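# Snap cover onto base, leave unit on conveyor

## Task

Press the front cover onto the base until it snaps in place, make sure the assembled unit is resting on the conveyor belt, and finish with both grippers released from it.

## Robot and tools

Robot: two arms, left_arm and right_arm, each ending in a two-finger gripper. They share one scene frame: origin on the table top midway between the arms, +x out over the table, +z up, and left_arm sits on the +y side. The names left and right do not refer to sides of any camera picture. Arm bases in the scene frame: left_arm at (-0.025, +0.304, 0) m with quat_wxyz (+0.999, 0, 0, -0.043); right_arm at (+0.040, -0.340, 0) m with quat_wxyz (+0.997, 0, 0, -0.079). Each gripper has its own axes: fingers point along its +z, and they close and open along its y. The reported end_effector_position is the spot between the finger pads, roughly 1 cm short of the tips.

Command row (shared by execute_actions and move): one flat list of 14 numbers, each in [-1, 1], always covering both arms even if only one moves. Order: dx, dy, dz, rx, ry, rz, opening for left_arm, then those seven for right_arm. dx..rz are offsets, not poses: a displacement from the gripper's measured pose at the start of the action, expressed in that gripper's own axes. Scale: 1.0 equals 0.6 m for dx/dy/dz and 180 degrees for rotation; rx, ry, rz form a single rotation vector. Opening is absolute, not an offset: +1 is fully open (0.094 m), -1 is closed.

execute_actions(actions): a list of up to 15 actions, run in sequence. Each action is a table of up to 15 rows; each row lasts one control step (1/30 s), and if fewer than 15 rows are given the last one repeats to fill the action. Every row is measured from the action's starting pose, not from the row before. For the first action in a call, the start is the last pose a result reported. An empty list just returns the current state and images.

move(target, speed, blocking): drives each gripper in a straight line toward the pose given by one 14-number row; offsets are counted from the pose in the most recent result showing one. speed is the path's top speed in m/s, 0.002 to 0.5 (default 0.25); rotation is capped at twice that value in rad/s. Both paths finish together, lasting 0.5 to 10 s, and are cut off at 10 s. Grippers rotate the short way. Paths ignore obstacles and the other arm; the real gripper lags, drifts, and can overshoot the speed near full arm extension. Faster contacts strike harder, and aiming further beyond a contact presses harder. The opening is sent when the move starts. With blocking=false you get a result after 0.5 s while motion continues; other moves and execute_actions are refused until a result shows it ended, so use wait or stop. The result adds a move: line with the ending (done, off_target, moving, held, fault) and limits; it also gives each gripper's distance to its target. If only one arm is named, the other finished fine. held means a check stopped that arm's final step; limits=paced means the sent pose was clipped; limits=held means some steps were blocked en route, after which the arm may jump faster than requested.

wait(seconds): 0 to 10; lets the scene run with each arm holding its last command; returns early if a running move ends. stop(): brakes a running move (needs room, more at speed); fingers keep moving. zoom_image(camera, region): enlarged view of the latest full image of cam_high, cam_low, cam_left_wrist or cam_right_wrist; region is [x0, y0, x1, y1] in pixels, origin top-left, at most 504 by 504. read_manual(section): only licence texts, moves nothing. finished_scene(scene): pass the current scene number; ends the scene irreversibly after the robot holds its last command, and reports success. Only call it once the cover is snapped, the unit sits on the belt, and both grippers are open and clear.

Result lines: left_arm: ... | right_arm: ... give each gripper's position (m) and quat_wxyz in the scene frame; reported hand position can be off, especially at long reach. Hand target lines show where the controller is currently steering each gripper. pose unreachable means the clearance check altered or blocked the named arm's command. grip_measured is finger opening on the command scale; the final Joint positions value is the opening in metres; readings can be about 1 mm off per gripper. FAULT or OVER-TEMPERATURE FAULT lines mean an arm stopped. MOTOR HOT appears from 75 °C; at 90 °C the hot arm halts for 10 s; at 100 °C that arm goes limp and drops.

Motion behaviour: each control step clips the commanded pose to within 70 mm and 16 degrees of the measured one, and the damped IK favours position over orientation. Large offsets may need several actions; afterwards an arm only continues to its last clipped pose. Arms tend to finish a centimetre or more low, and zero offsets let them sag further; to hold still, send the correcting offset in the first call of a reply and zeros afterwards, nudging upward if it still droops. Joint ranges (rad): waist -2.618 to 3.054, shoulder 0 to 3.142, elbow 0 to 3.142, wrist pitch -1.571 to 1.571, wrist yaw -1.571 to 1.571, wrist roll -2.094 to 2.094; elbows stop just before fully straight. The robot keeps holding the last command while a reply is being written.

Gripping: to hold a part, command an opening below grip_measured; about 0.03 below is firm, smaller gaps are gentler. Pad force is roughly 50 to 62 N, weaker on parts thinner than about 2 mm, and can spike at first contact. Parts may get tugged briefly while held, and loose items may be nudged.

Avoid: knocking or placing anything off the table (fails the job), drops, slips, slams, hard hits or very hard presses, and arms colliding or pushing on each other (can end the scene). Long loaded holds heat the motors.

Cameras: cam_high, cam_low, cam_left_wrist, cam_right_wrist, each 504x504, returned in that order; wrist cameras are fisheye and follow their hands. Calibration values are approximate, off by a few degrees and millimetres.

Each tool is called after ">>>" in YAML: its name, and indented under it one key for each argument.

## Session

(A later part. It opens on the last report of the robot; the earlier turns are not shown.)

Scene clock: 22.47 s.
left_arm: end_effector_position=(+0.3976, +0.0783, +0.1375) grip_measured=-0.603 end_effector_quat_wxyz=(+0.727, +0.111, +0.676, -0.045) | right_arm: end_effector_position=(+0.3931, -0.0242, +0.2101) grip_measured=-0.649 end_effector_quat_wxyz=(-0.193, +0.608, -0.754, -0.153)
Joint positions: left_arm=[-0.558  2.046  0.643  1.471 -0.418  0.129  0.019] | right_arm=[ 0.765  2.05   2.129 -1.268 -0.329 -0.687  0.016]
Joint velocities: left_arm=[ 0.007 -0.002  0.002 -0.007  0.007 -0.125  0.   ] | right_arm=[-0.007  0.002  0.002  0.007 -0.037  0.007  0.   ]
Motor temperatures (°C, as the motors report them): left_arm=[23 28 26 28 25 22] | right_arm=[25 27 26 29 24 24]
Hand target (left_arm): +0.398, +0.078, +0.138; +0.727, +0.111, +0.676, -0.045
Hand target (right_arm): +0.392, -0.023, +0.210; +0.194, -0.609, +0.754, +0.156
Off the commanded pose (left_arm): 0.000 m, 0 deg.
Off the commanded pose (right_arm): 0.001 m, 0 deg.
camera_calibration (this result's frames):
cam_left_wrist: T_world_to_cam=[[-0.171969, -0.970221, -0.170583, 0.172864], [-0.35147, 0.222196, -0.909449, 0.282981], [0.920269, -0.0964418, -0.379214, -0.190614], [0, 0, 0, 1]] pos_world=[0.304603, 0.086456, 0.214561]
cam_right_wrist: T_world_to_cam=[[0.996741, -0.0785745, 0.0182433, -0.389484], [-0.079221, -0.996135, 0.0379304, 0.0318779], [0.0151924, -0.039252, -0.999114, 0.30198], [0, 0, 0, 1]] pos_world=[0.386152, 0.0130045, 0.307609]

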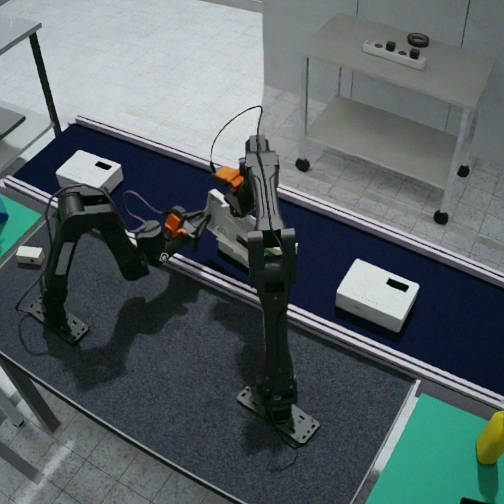

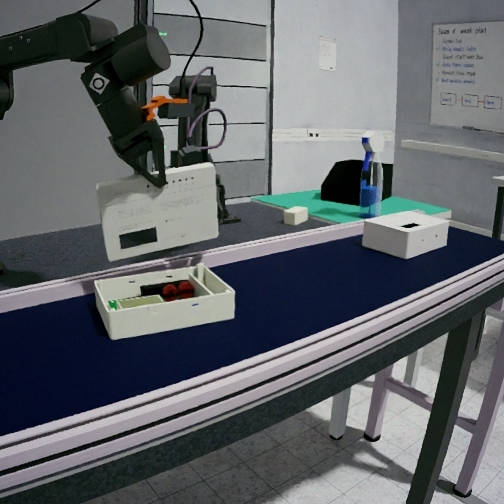

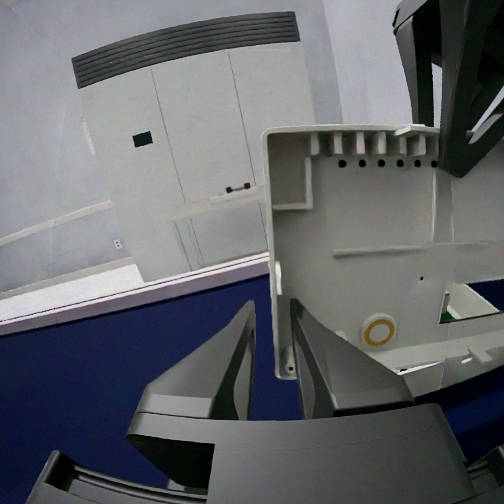

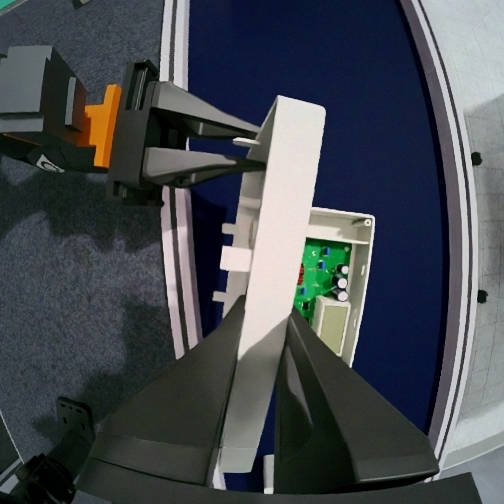

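>>> move:
  target: [0,0,-0.09,0,0,0,-0.6,0,0,0,0,0,0,-0.8]
  speed: 0.15

>>> move:
  target: [-0.083,0.22,-0.0,0,0.4,0,-1,0.073,-0.018,0.074,0.447,0.019,-0.221,-0.8]
  speed: 0.25

Scene clock: 24.37 s.
left_arm: end_effector_position=(+0.3489, +0.0883, +0.1284) grip_measured=-0.603 end_effector_quat_wxyz=(+0.719, +0.117, +0.683, -0.043) | right_arm: end_effector_position=(+0.3938, -0.0249, +0.2098) grip_measured=-0.649 end_effector_quat_wxyz=(-0.193, +0.608, -0.755, -0.150)
Joint positions: left_arm=[-0.635  1.982  0.454  1.571 -0.491  0.129  0.019] | right_arm=[ 0.765  2.05   2.129 -1.268 -0.323 -0.687  0.016]
Joint velocities: left_arm=[-0.002 -0.007  0.022 -0.051 -0.037  0.007 -0.   ] | right_arm=[-0.007 -0.012 -0.007 -0.022  0.037  0.007 -0.   ]
Motor temperatures (°C, as the motors report them): left_arm=[23 28 26 28 25 22] | right_arm=[25 28 26 29 24 24]
Hand target (left_arm): +0.345, +0.089, +0.135; +0.725, +0.112, +0.678, -0.045
Hand target (right_arm): +0.393, -0.024, +0.210; +0.193, -0.608, +0.754, +0.153
Off the commanded pose (left_arm): 0.007 m, 1 deg.
Off the commanded pose (right_arm): 0.001 m, 0 deg.
joint sent to its limit (left arm) — the command would take joint 4 (wrist pitch) past its upper limit, so that joint was sent only as far as its limit.
move: done
camera_calibration (this result's frames):
cam_left_wrist: T_world_to_cam=[[-0.179786, -0.967415, -0.178283, 0.176135], [-0.369398, 0.234367, -0.899231, 0.25925], [0.911714, -0.0958118, -0.399497, -0.142752], [0, 0, 0, 1]] pos_world=[0.257582, 0.0959587, 0.207498]
cam_right_wrist: T_world_to_cam=[[0.996511, -0.0806118, 0.0216057, -0.390849], [-0.0814648, -0.995789, 0.0420341, 0.03125], [0.0181263, -0.0436476, -0.998883, 0.300326], [0, 0, 0, 1]] pos_world=[0.386588, 0.0127199, 0.307122]

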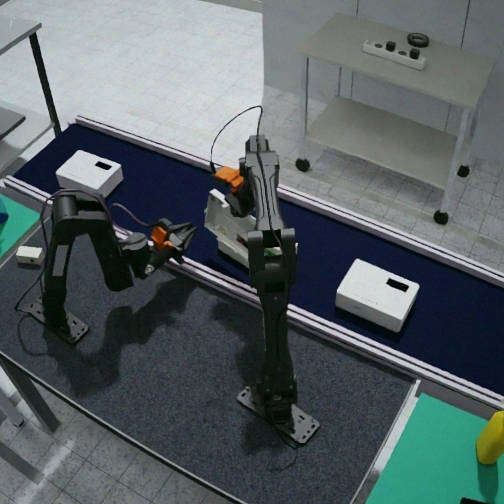

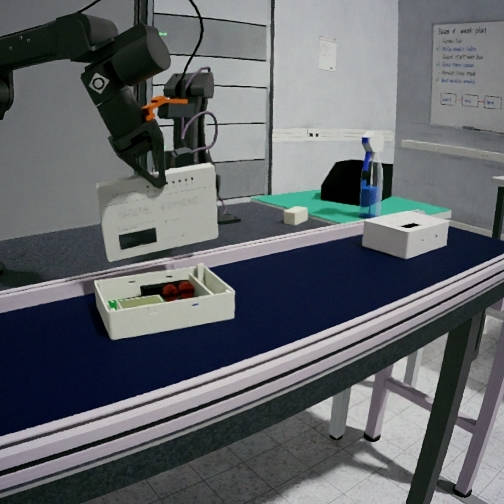

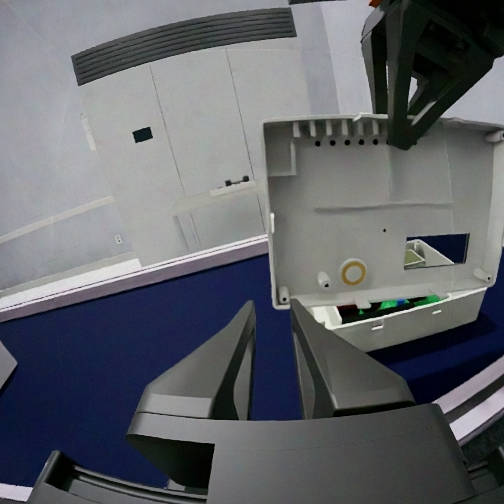

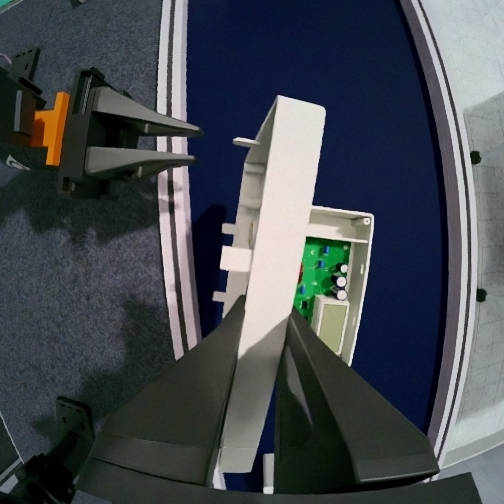

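Scene clock: 28.30 s.
left_arm: end_effector_position=(+0.3759, +0.2094, +0.1881) grip_measured=-0.996 end_effector_quat_wxyz=(+0.181, +0.113, +0.976, +0.033) | right_arm: end_effector_position=(+0.4024, -0.0429, +0.1481) grip_measured=-0.650 end_effector_quat_wxyz=(+0.535, -0.555, +0.454, -0.447)
Joint positions: left_arm=[-0.203  1.795  1.732 -1.157 -0.127 -0.036  0.   ] | right_arm=[ 1.109  1.931  0.71   1.181  0.761 -1.553  0.016]
Joint velocities: left_arm=[-0.002  0.002 -0.007  0.007  0.081 -0.007 -0.001] | right_arm=[-0.002  0.017  0.012  0.037  0.037 -0.037 -0.001]
Motor temperatures (°C, as the motors report them): left_arm=[23 28 27 28 25 22] | right_arm=[25 28 26 30 24 24]
Hand target (left_arm): +0.378, +0.211, +0.191; +0.180, +0.112, +0.977, +0.030
Hand target (right_arm): +0.399, -0.043, +0.150; +0.542, -0.547, +0.454, -0.448
Off the commanded pose (left_arm): 0.005 m, 1 deg.
Off the commanded pose (right_arm): 0.003 m, 2 deg.
move: done
camera_calibration (this result's frames):
cam_left_wrist: T_world_to_cam=[[-0.25915, -0.951414, -0.16629, 0.332954], [-0.963531, 0.24278, 0.112545, 0.325783], [-0.0667048, 0.189392, -0.979633, 0.285304], [0, 0, 0, 1]] pos_world=[0.419219, 0.183649, 0.298195]
cam_right_wrist: T_world_to_cam=[[0.0547962, 0.148344, 0.987417, -0.153876], [-0.332963, -0.929586, 0.158133, 0.103486], [0.941346, -0.337439, -0.00154478, -0.294072], [0, 0, 0, 1]] pos_world=[0.319713, 0.0197948, 0.135121]

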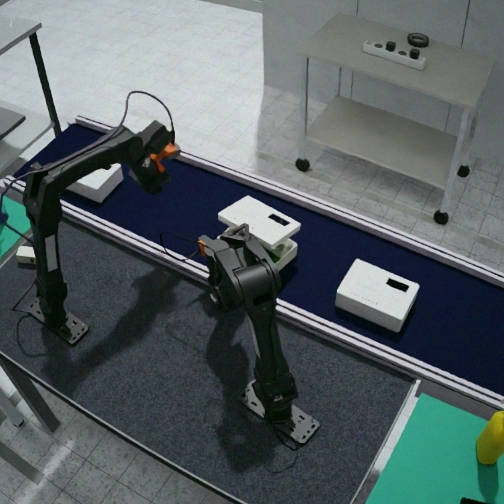

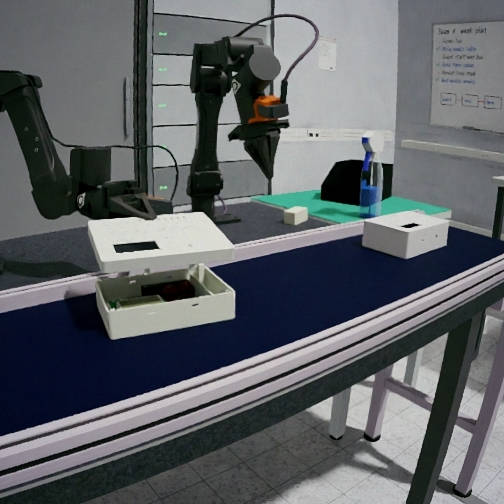

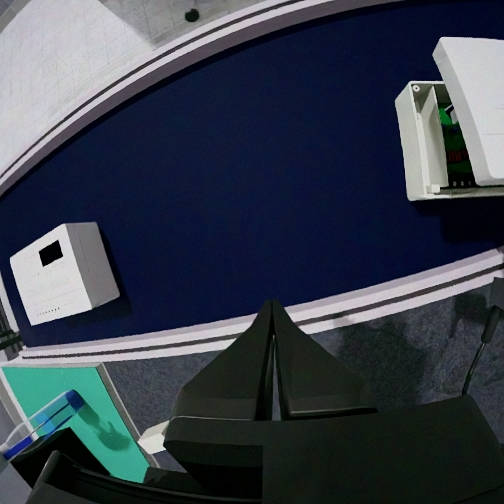

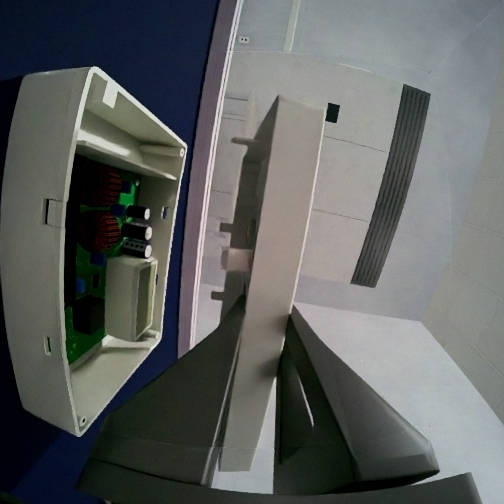

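>>> move:
  target: [-0.13,-0.2275,0.055,0,0,0,-1,0,0.07,0,0,0,0,-0.8]
  speed: 0.2

Scene clock: 30.17 s.
left_arm: end_effector_position=(+0.4272, +0.0558, +0.1653) grip_measured=-0.996 end_effector_quat_wxyz=(+0.180, +0.118, +0.976, +0.025) | right_arm: end_effector_position=(+0.4041, -0.0405, +0.1071) grip_measured=-0.650 end_effector_quat_wxyz=(+0.530, -0.560, +0.453, -0.448)
Joint positions: left_arm=[-0.486  2.356  2.495 -1.403 -0.199 -0.299  0.   ] | right_arm=[ 1.109  2.094  0.71   1.331  0.761 -1.555  0.016]
Joint velocities: left_arm=[ 0.007  0.017 -0.012 -0.022 -0.081 -0.081 -0.   ] | right_arm=[-0.022  0.002 -0.002 -0.081 -0.051 -0.037 -0.   ]
Motor temperatures (°C, as the motors report them): left_arm=[23 28 27 28 25 22] | right_arm=[25 28 26 30 24 24]
Hand target (left_arm): +0.429, +0.059, +0.166; +0.180, +0.113, +0.977, +0.033
Hand target (right_arm): +0.401, -0.043, +0.106; +0.534, -0.555, +0.455, -0.447
Off the commanded pose (left_arm): 0.007 m, 1 deg.
Off the commanded pose (right_arm): 0.004 m, 1 deg.
move: done
camera_calibration (this result's frames):
cam_left_wrist: T_world_to_cam=[[-0.273692, -0.949889, -0.15101, 0.199928], [-0.959272, 0.258167, 0.114656, 0.412066], [-0.0699248, 0.176241, -0.98186, 0.297924], [0, 0, 0, 1]] pos_world=[0.470835, 0.031021, 0.275465]
cam_right_wrist: T_world_to_cam=[[0.0618761, 0.160598, 0.985078, -0.115935], [-0.331717, -0.927556, 0.172056, 0.110786], [0.941348, -0.337413, -0.00412053, -0.294644], [0, 0, 0, 1]] pos_world=[0.321286, 0.0219627, 0.09393]

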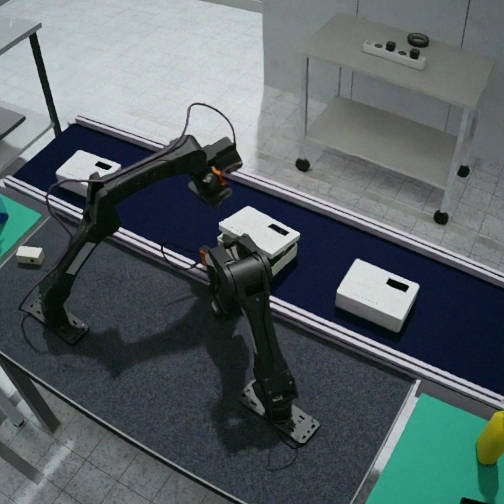

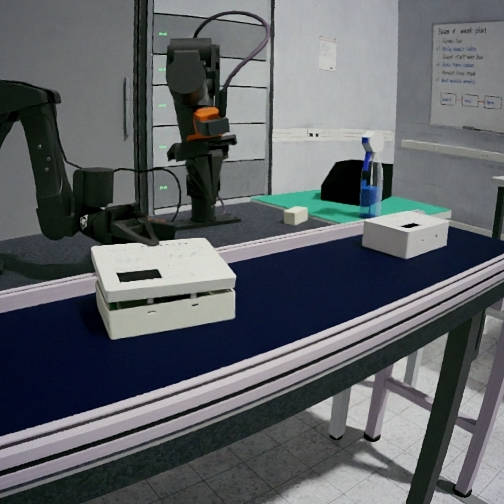

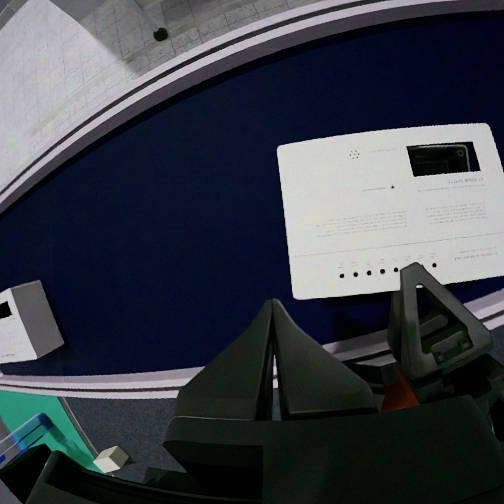

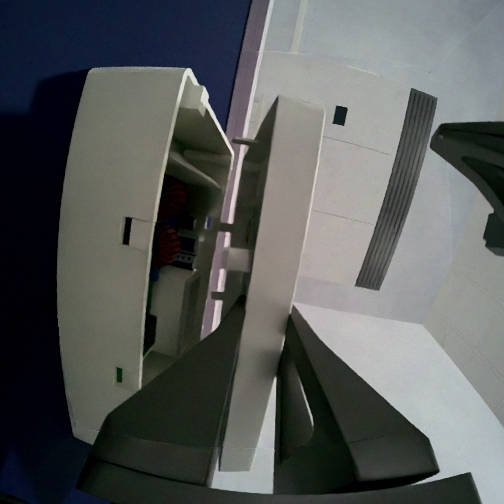

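>>> zoom_image:
  camera: "cam_low"
  region: [70, 220, 260, 350]

>>> zoom_image:
  camera: "cam_high"
  region: [200, 190, 320, 290]

Region (70, 220, 260, 350) of cam_low's 504x504 image, scaled by 2.653, with more detail than that image has; it fills the top 345 rows of this view, and the rest is white.

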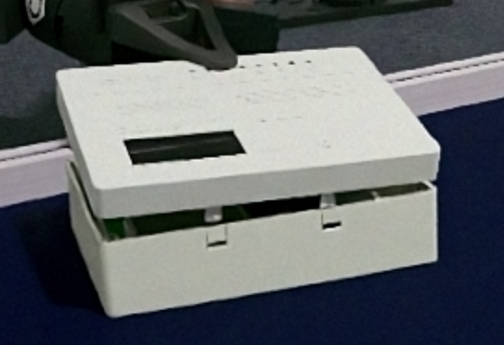

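Region (200, 190, 320, 290) of cam_high's 504x504 image, scaled by 4.200, with more detail than that image has.

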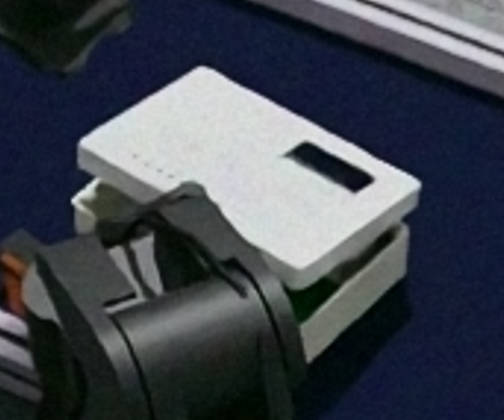

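>>> move:
  target: [0,0,-0.005,0,0,0,-1,-0.011,0.016,0,0,0,0,-0.8]
  speed: 0.04

>>> zoom_image:
  camera: "cam_low"
  region: [70, 220, 260, 350]

Scene clock: 31.30 s.
left_arm: end_effector_position=(+0.4269, +0.0560, +0.1653) grip_measured=-0.996 end_effector_quat_wxyz=(+0.179, +0.118, +0.976, +0.025) | right_arm: end_effector_position=(+0.4037, -0.0407, +0.1029) grip_measured=-0.650 end_effector_quat_wxyz=(+0.533, -0.555, +0.454, -0.448)
Joint positions: left_arm=[-0.486  2.356  2.495 -1.405 -0.199 -0.3    0.   ] | right_arm=[ 1.111  2.122  0.71   1.371  0.765 -1.555  0.016]
Joint velocities: left_arm=[-0.012 -0.012  0.002 -0.037 -0.022 -0.037  0.   ] | right_arm=[ 0.007 -0.002 -0.012  0.095 -0.007  0.022 -0.001]
Motor temperatures (°C, as the motors report them): left_arm=[23 28 27 28 25 22] | right_arm=[25 28 25 31 24 24]
Hand target (left_arm): +0.426, +0.056, +0.168; +0.180, +0.118, +0.976, +0.025
Hand target (right_arm): +0.402, -0.034, +0.097; +0.530, -0.560, +0.453, -0.447
Off the commanded pose (left_arm): 0.003 m, 0 deg.
Off the commanded pose (right_arm): 0.008 m, 1 deg.
move: done
camera_calibration (this result's frames):
cam_left_wrist: T_world_to_cam=[[-0.273547, -0.949882, -0.151315, 0.200024], [-0.959217, 0.257746, 0.116063, 0.411465], [-0.0712454, 0.176892, -0.981648, 0.298333], [0, 0, 0, 1]] pos_world=[0.470655, 0.0311729, 0.275368]
cam_right_wrist: T_world_to_cam=[[0.0551245, 0.150769, 0.987031, -0.109616], [-0.335399, -0.928299, 0.160529, 0.113912], [0.940462, -0.339898, -0.000604461, -0.294408], [0, 0, 0, 1]] pos_world=[0.321128, 0.0222028, 0.0897299]

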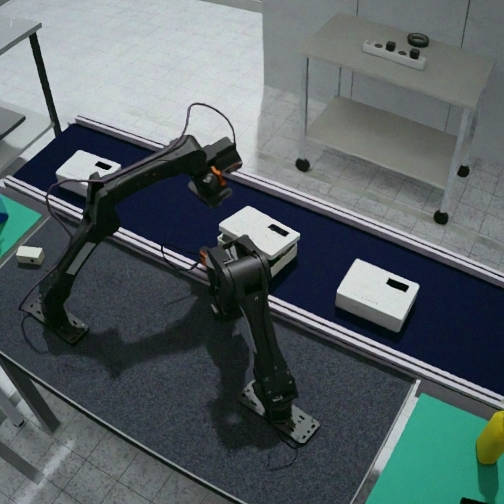

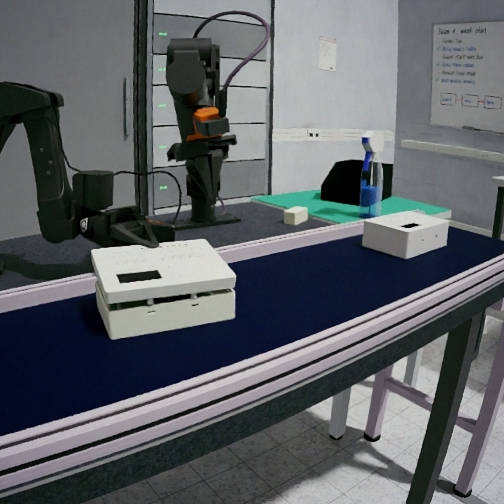

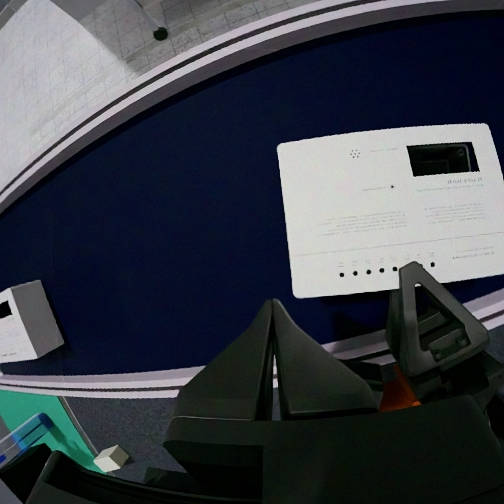

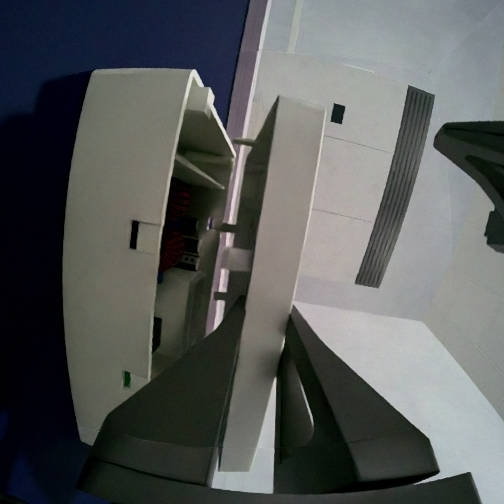

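Region (70, 220, 260, 350) of cam_low's 504x504 image, scaled by 2.653, with more detail than that image has; it fills the top 345 rows of this view, and the rest is white.

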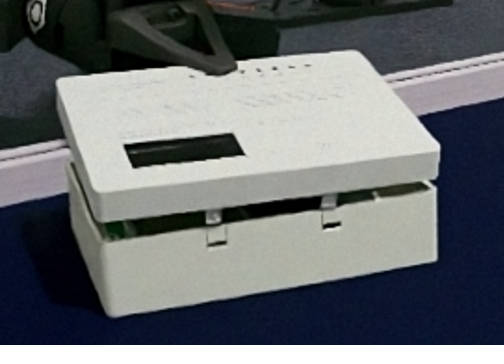

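>>> execute_actions:
  actions: []

Scene clock: 31.83 s.
left_arm: end_effector_position=(+0.4269, +0.0560, +0.1653) grip_measured=-0.996 end_effector_quat_wxyz=(+0.179, +0.118, +0.976, +0.025) | right_arm: end_effector_position=(+0.4037, -0.0407, +0.1029) grip_measured=-0.650 end_effector_quat_wxyz=(+0.534, -0.555, +0.454, -0.448)
Joint positions: left_arm=[-0.486  2.356  2.495 -1.405 -0.199 -0.3    0.   ] | right_arm=[ 1.111  2.123  0.71   1.372  0.765 -1.555  0.016]
Joint velocities: left_arm=[-0.017 -0.017  0.017 -0.125 -0.007 -0.007  0.   ] | right_arm=[ 0.007 -0.017 -0.007 -0.022 -0.007 -0.066 -0.001]
Motor temperatures (°C, as the motors report them): left_arm=[23 28 27 28 25 22] | right_arm=[25 28 25 31 24 24]
Hand target (left_arm): +0.426, +0.056, +0.168; +0.180, +0.118, +0.976, +0.025
Hand target (right_arm): +0.402, -0.034, +0.097; +0.530, -0.560, +0.453, -0.447
Off the commanded pose (left_arm): 0.003 m, 0 deg.
Off the commanded pose (right_arm): 0.008 m, 1 deg.
camera_calibration (this result's frames):
cam_left_wrist: T_world_to_cam=[[-0.273547, -0.949882, -0.151315, 0.200024], [-0.959217, 0.257746, 0.116063, 0.411465], [-0.0712454, 0.176892, -0.981648, 0.298333], [0, 0, 0, 1]] pos_world=[0.470655, 0.0311729, 0.275368]
cam_right_wrist: T_world_to_cam=[[0.054906, 0.150462, 0.98709, -0.109532], [-0.335434, -0.928348, 0.160166, 0.113965], [0.940462, -0.339898, -0.000501884, -0.294418], [0, 0, 0, 1]] pos_world=[0.321131, 0.0222071, 0.0897168]

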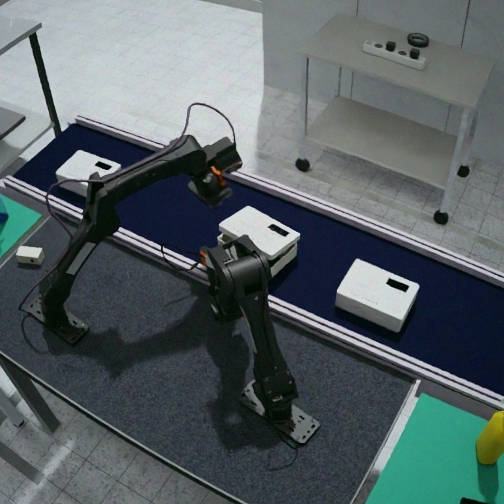

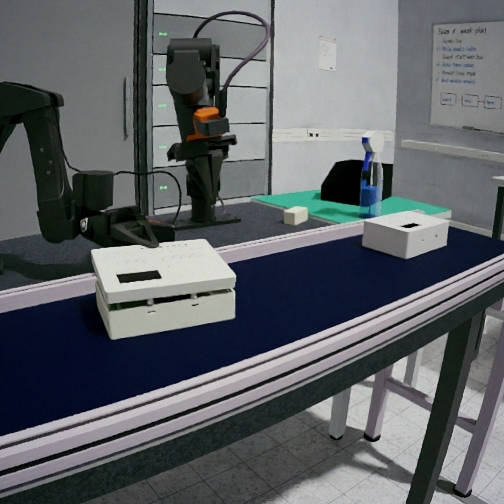

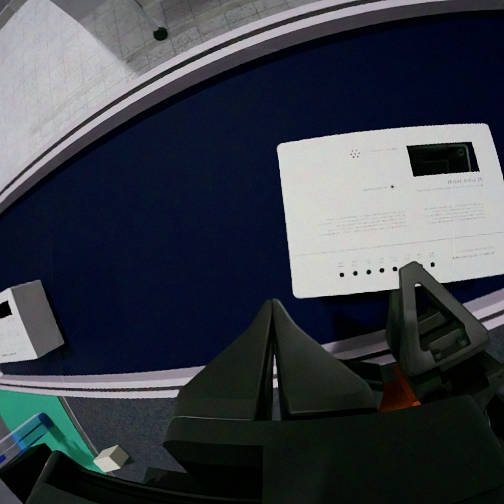

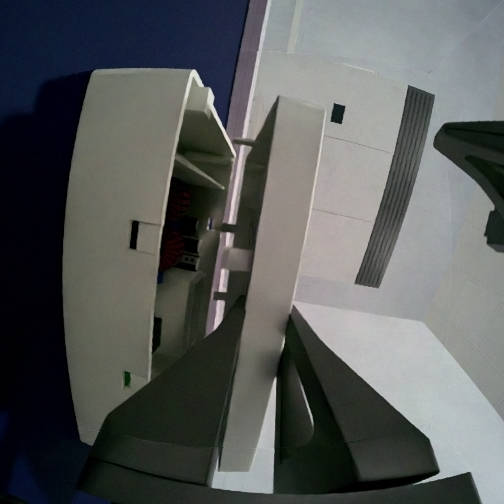

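>>> move:
  target: [0,0,-0.004,0,0,0,-1, -0.018,-0.008,-0.014,0,0,0,-0.8]
  speed: 0.03

>>> zoom_image:
  camera: "cam_low"
  region: [70, 220, 260, 350]

Scene clock: 32.83 s.
left_arm: end_effector_position=(+0.4269, +0.0560, +0.1653) grip_measured=-0.996 end_effector_quat_wxyz=(+0.179, +0.118, +0.976, +0.025) | right_arm: end_effector_position=(+0.3957, -0.0350, +0.0991) grip_measured=-0.650 end_effector_quat_wxyz=(+0.527, -0.563, +0.453, -0.448)
Joint positions: left_arm=[-0.486  2.356  2.495 -1.405 -0.199 -0.3    0.   ] | right_arm=[ 1.14   2.123  0.71   1.352  0.791 -1.555  0.016]
Joint velocities: left_arm=[ 0.007 -0.002 -0.012  0.022 -0.037  0.007  0.001] | right_arm=[-0.017  0.002  0.002  0.051 -0.066 -0.051 -0.   ]
Motor temperatures (°C, as the motors report them): left_arm=[23 28 27 27 25 22] | right_arm=[25 28 25 31 24 24]
Hand target (left_arm): +0.426, +0.056, +0.168; +0.179, +0.118, +0.976, +0.025
Hand target (right_arm): +0.393, -0.032, +0.108; +0.534, -0.555, +0.455, -0.448
Off the commanded pose (left_arm): 0.002 m, 0 deg.
Off the commanded pose (right_arm): 0.010 m, 1 deg.
move: done
camera_calibration (this result's frames):
cam_left_wrist: T_world_to_cam=[[-0.273547, -0.949882, -0.151315, 0.200024], [-0.959217, 0.257746, 0.116063, 0.411465], [-0.0712454, 0.176892, -0.981648, 0.298333], [0, 0, 0, 1]] pos_world=[0.470655, 0.0311729, 0.275368]
cam_right_wrist: T_world_to_cam=[[0.0647203, 0.16776, 0.983701, -0.109118], [-0.331161, -0.926294, 0.179758, 0.113582], [0.941352, -0.337397, -0.00439445, -0.284851], [0, 0, 0, 1]] pos_world=[0.312821, 0.0274077, 0.0856705]

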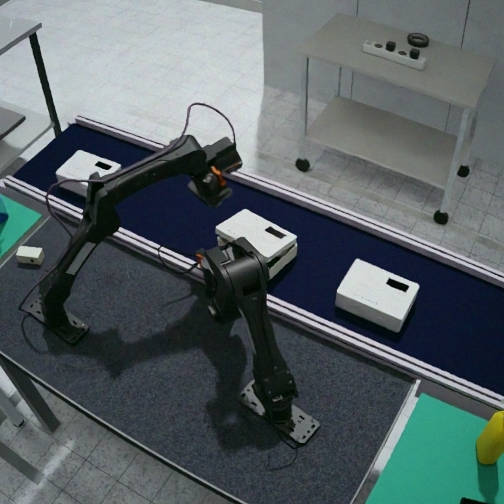

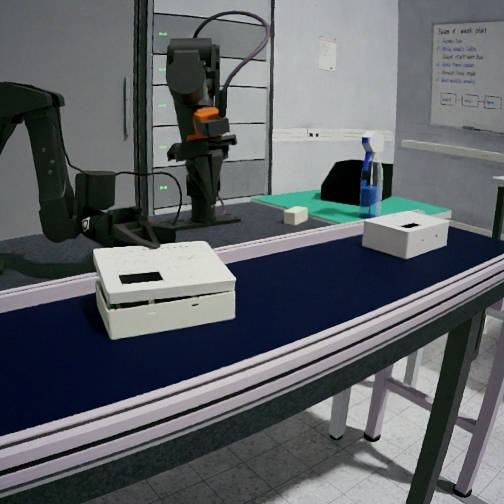

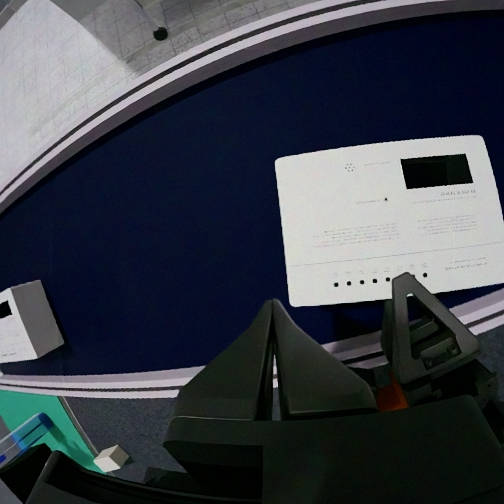

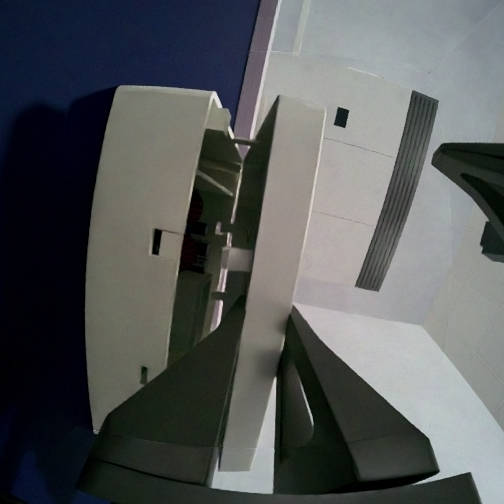

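Region (70, 220, 260, 350) of cam_low's 504x504 image, scaled by 2.653, with more detail than that image has; it fills the top 345 rows of this view, and the rest is white.

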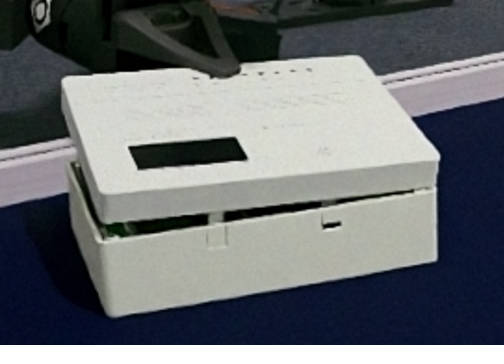

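>>> move:
  target: [0,0,-0.004,0,0,0,-1, 0,0.012,0,0,0,0,-0.4]
  speed: 0.03

>>> zoom_image:
  camera: "cam_low"
  region: [70, 220, 260, 350]

Scene clock: 33.73 s.
left_arm: end_effector_position=(+0.4269, +0.0560, +0.1653) grip_measured=-0.996 end_effector_quat_wxyz=(+0.179, +0.118, +0.976, +0.025) | right_arm: end_effector_position=(+0.3955, -0.0354, +0.0912) grip_measured=-0.402 end_effector_quat_wxyz=(-0.521, +0.568, -0.452, +0.449)
Joint positions: left_arm=[-0.486  2.356  2.495 -1.405 -0.199 -0.3    0.   ] | right_arm=[ 1.14   2.142  0.71   1.355  0.791 -1.556  0.028]
Joint velocities: left_arm=[-0.007  0.007 -0.012 -0.007 -0.022  0.007 -0.   ] | right_arm=[-0.017 -0.002 -0.017  0.066  0.007 -0.037 -0.001]
Motor temperatures (°C, as the motors report them): left_arm=[23 28 27 27 25 22] | right_arm=[25 28 25 31 24 24]
Hand target (left_arm): +0.426, +0.056, +0.168; +0.179, +0.118, +0.976, +0.025
Hand target (right_arm): +0.395, -0.035, +0.092; -0.527, +0.563, -0.453, +0.448
Off the commanded pose (left_arm): 0.002 m, 0 deg.
Off the commanded pose (right_arm): 0.001 m, 1 deg.
move: done
camera_calibration (this result's frames):
cam_left_wrist: T_world_to_cam=[[-0.273547, -0.949882, -0.151315, 0.200024], [-0.959217, 0.257746, 0.116063, 0.411465], [-0.0712454, 0.176892, -0.981648, 0.298333], [0, 0, 0, 1]] pos_world=[0.470655, 0.0311729, 0.275368]
cam_right_wrist: T_world_to_cam=[[0.0735381, 0.181884, 0.980566, -0.103989], [-0.329439, -0.923604, 0.196025, 0.112526], [0.941309, -0.337452, -0.00800038, -0.284438], [0, 0, 0, 1]] pos_world=[0.312462, 0.0268597, 0.0776349]

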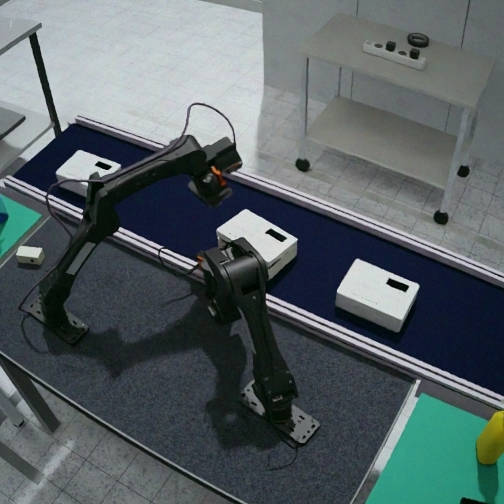

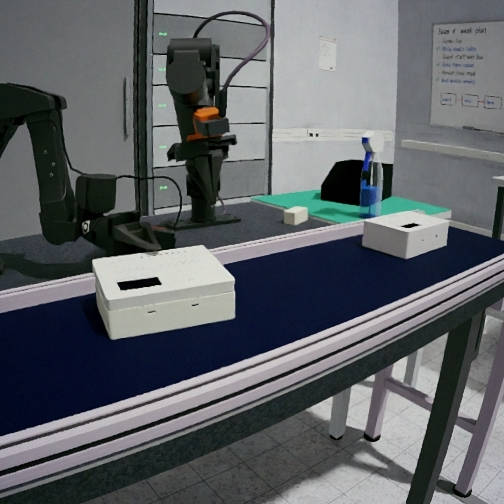

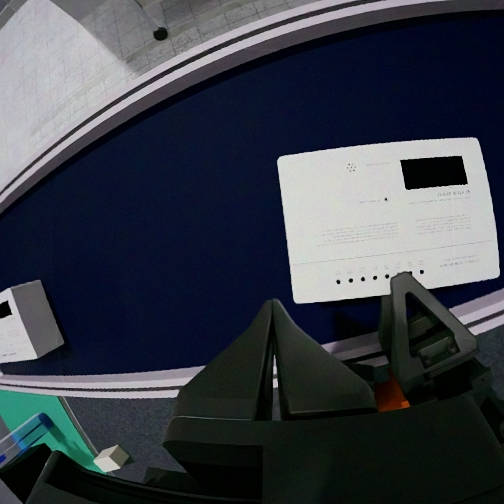

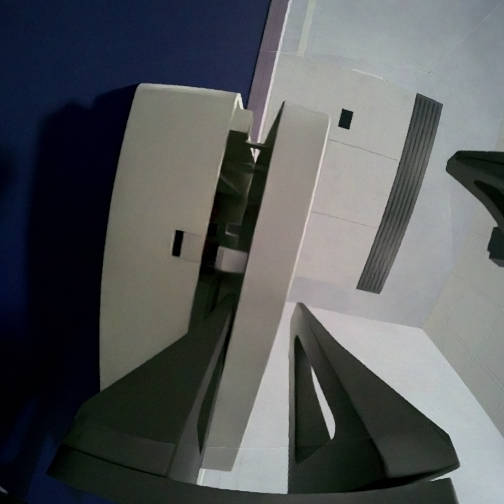

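Region (70, 220, 260, 350) of cam_low's 504x504 image, scaled by 2.653, with more detail than that image has; it fills the top 345 rows of this view, and the rest is white.

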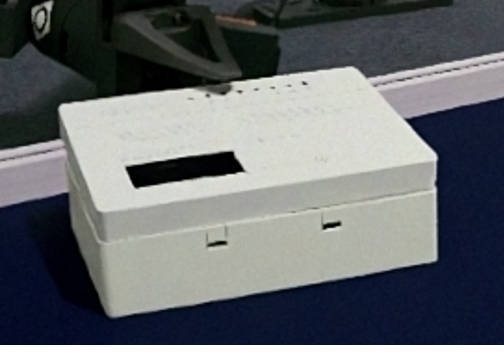

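>>> move:
  target: [-0.04,-0.089,0.148,0,0,0,-1, 0,0,0,0,0,0,-0.4]
  speed: 0.1

Scene clock: 35.47 s.
left_arm: end_effector_position=(+0.4673, +0.0074, +0.0890) grip_measured=-0.997 end_effector_quat_wxyz=(+0.191, +0.120, +0.974, +0.018) | right_arm: end_effector_position=(+0.3955, -0.0354, +0.0909) grip_measured=-0.401 end_effector_quat_wxyz=(-0.520, +0.569, -0.452, +0.449)
Joint positions: left_arm=[-0.522  2.717  2.854 -1.38  -0.208 -0.328  0.   ] | right_arm=[ 1.14   2.142  0.71   1.354  0.792 -1.556  0.028]
Joint velocities: left_arm=[-0.007 -0.007 -0.012 -0.022 -0.022  0.037 -0.001] | right_arm=[-0.022 -0.007 -0.002  0.007  0.022  0.037 -0.001]
Motor temperatures (°C, as the motors report them): left_arm=[23 29 27 27 25 22] | right_arm=[25 28 25 31 24 24]
Hand target (left_arm): +0.467, +0.001, +0.084; +0.193, +0.120, +0.974, +0.018
Hand target (right_arm): +0.395, -0.035, +0.091; -0.521, +0.568, -0.452, +0.449
Off the commanded pose (left_arm): 0.009 m, 2 deg.
Off the commanded pose (right_arm): 0.000 m, 0 deg.
elbow stopped short (left arm): the move would have taken joint 3 (elbow) straighter than the controller allows; a more bent joint 3 avoids this.
move: done
camera_calibration (this result's frames):
cam_left_wrist: T_world_to_cam=[[-0.276152, -0.950447, -0.142799, 0.153865], [-0.959962, 0.265486, 0.0893922, 0.474242], [-0.0470515, 0.161767, -0.985707, 0.224038], [0, 0, 0, 1]] pos_world=[0.508285, -0.0159063, 0.200413]
cam_right_wrist: T_world_to_cam=[[0.0744892, 0.182747, 0.980334, -0.10401], [-0.329633, -0.923293, 0.19716, 0.112489], [0.941166, -0.337837, -0.00853585, -0.284378], [0, 0, 0, 1]] pos_world=[0.312475, 0.0267944, 0.0773587]

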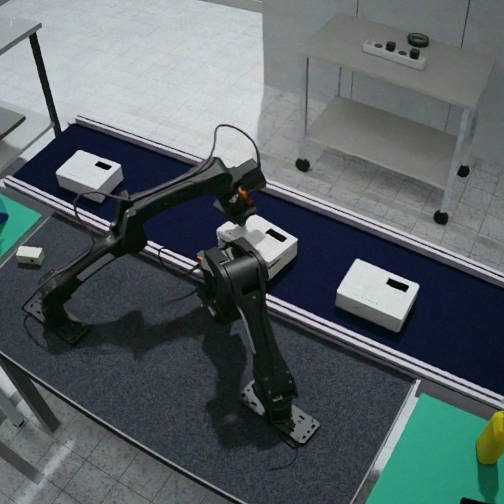

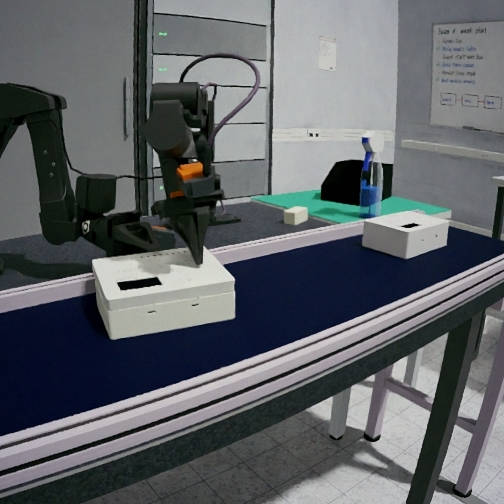

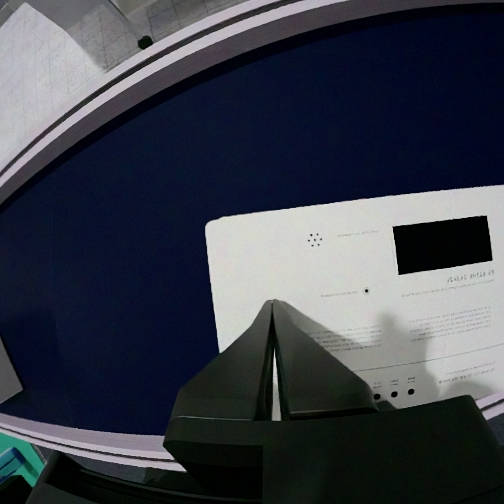

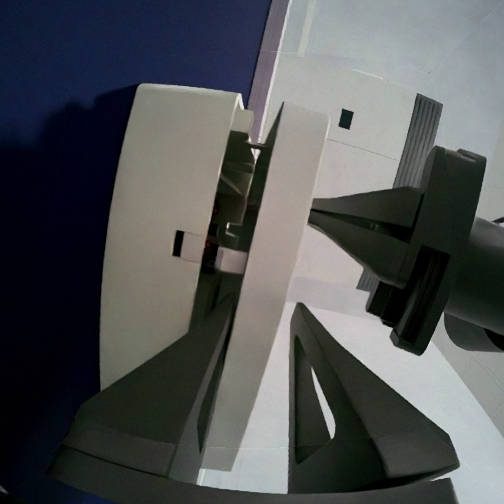

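Withdraw right while left keeps pressing lightly.

>>> move:
  target: [0.01,0,0.025,0,0,0,-1, 0,0,-0.07,0,0,0,-0.4]
  speed: 0.04

>>> zoom_image:
  camera: "cam_low"
  region: [70, 220, 260, 350]

Scene clock: 37.07 s.
left_arm: end_effector_position=(+0.4692, +0.0068, +0.0807) grip_measured=-0.997 end_effector_quat_wxyz=(+0.199, +0.118, +0.973, +0.016) | right_arm: end_effector_position=(+0.3596, -0.0405, +0.0867) grip_measured=-0.401 end_effector_quat_wxyz=(-0.513, +0.577, -0.447, +0.452)
Joint positions: left_arm=[-0.522  2.611  2.605 -1.22  -0.211 -0.328  0.   ] | right_arm=[ 1.227  2.108  0.611  1.395  0.875 -1.555  0.028]
Joint velocities: left_arm=[ 0.007 -0.007  0.007  0.066  0.037 -0.007 -0.   ] | right_arm=[-0.002  0.007 -0.012 -0.022  0.022 -0.007  0.   ]
Motor temperatures (°C, as the motors report them): left_arm=[23 29 27 27 25 22] | right_arm=[25 28 25 31 24 24]
Hand target (left_arm): +0.468, +0.009, +0.073; +0.191, +0.120, +0.974, +0.019
Hand target (right_arm): +0.354, -0.043, +0.093; -0.520, +0.569, -0.452, +0.449
Off the commanded pose (left_arm): 0.008 m, 1 deg.
Off the commanded pose (right_arm): 0.009 m, 1 deg.
move: done
camera_calibration (this result's frames):
cam_left_wrist: T_world_to_cam=[[-0.27301, -0.951744, -0.140174, 0.150906], [-0.961479, 0.265102, 0.072657, 0.479016], [-0.0319907, 0.15461, -0.987458, 0.209226], [0, 0, 0, 1]] pos_world=[0.508456, -0.0157128, 0.192951]
cam_right_wrist: T_world_to_cam=[[0.0794559, 0.20594, 0.975334, -0.0967325], [-0.324252, -0.919878, 0.220646, 0.0929811], [0.942628, -0.333785, -0.00631355, -0.252893], [0, 0, 0, 1]] pos_world=[0.276219, 0.0210403, 0.0722339]

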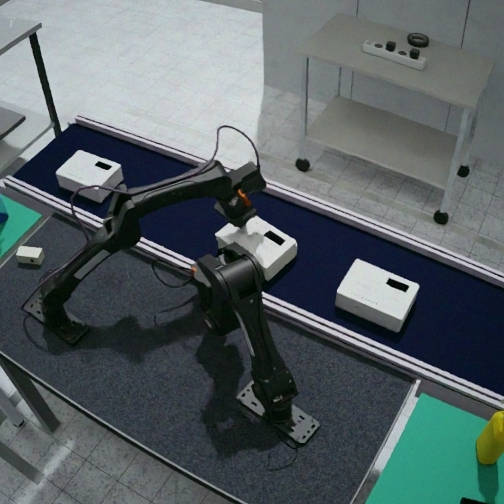

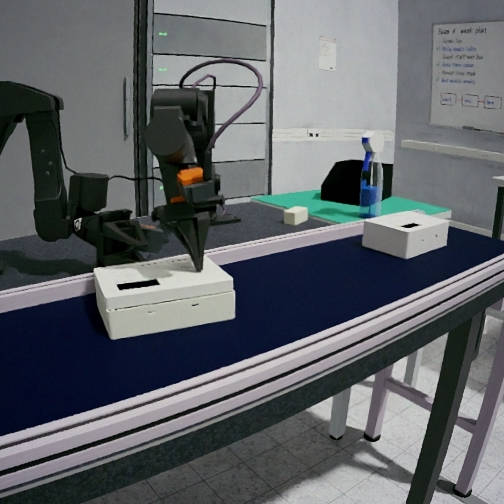

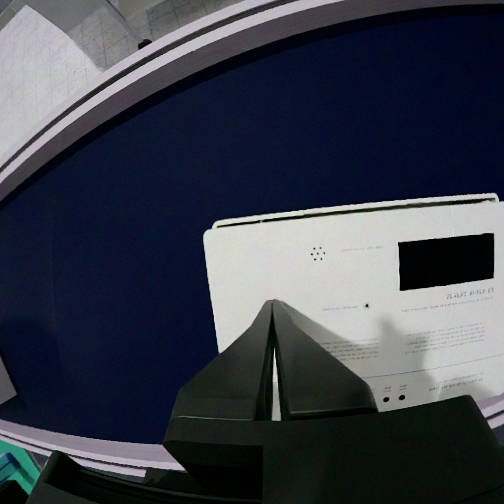

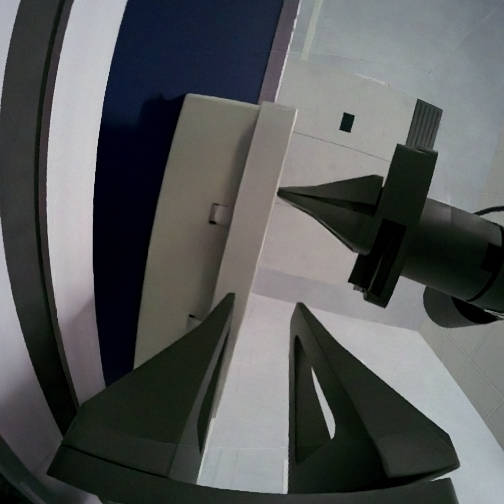

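Region (70, 220, 260, 350) of cam_low's 504x504 image, scaled by 2.653, with more detail than that image has; it fills the top 345 rows of this view, and the rest is white.

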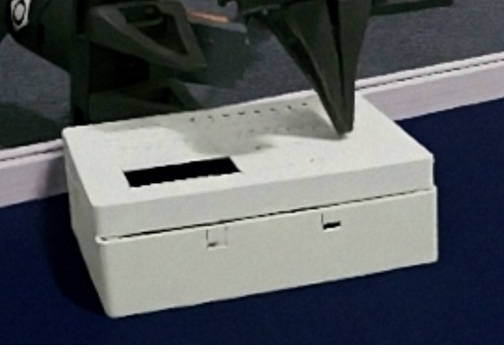

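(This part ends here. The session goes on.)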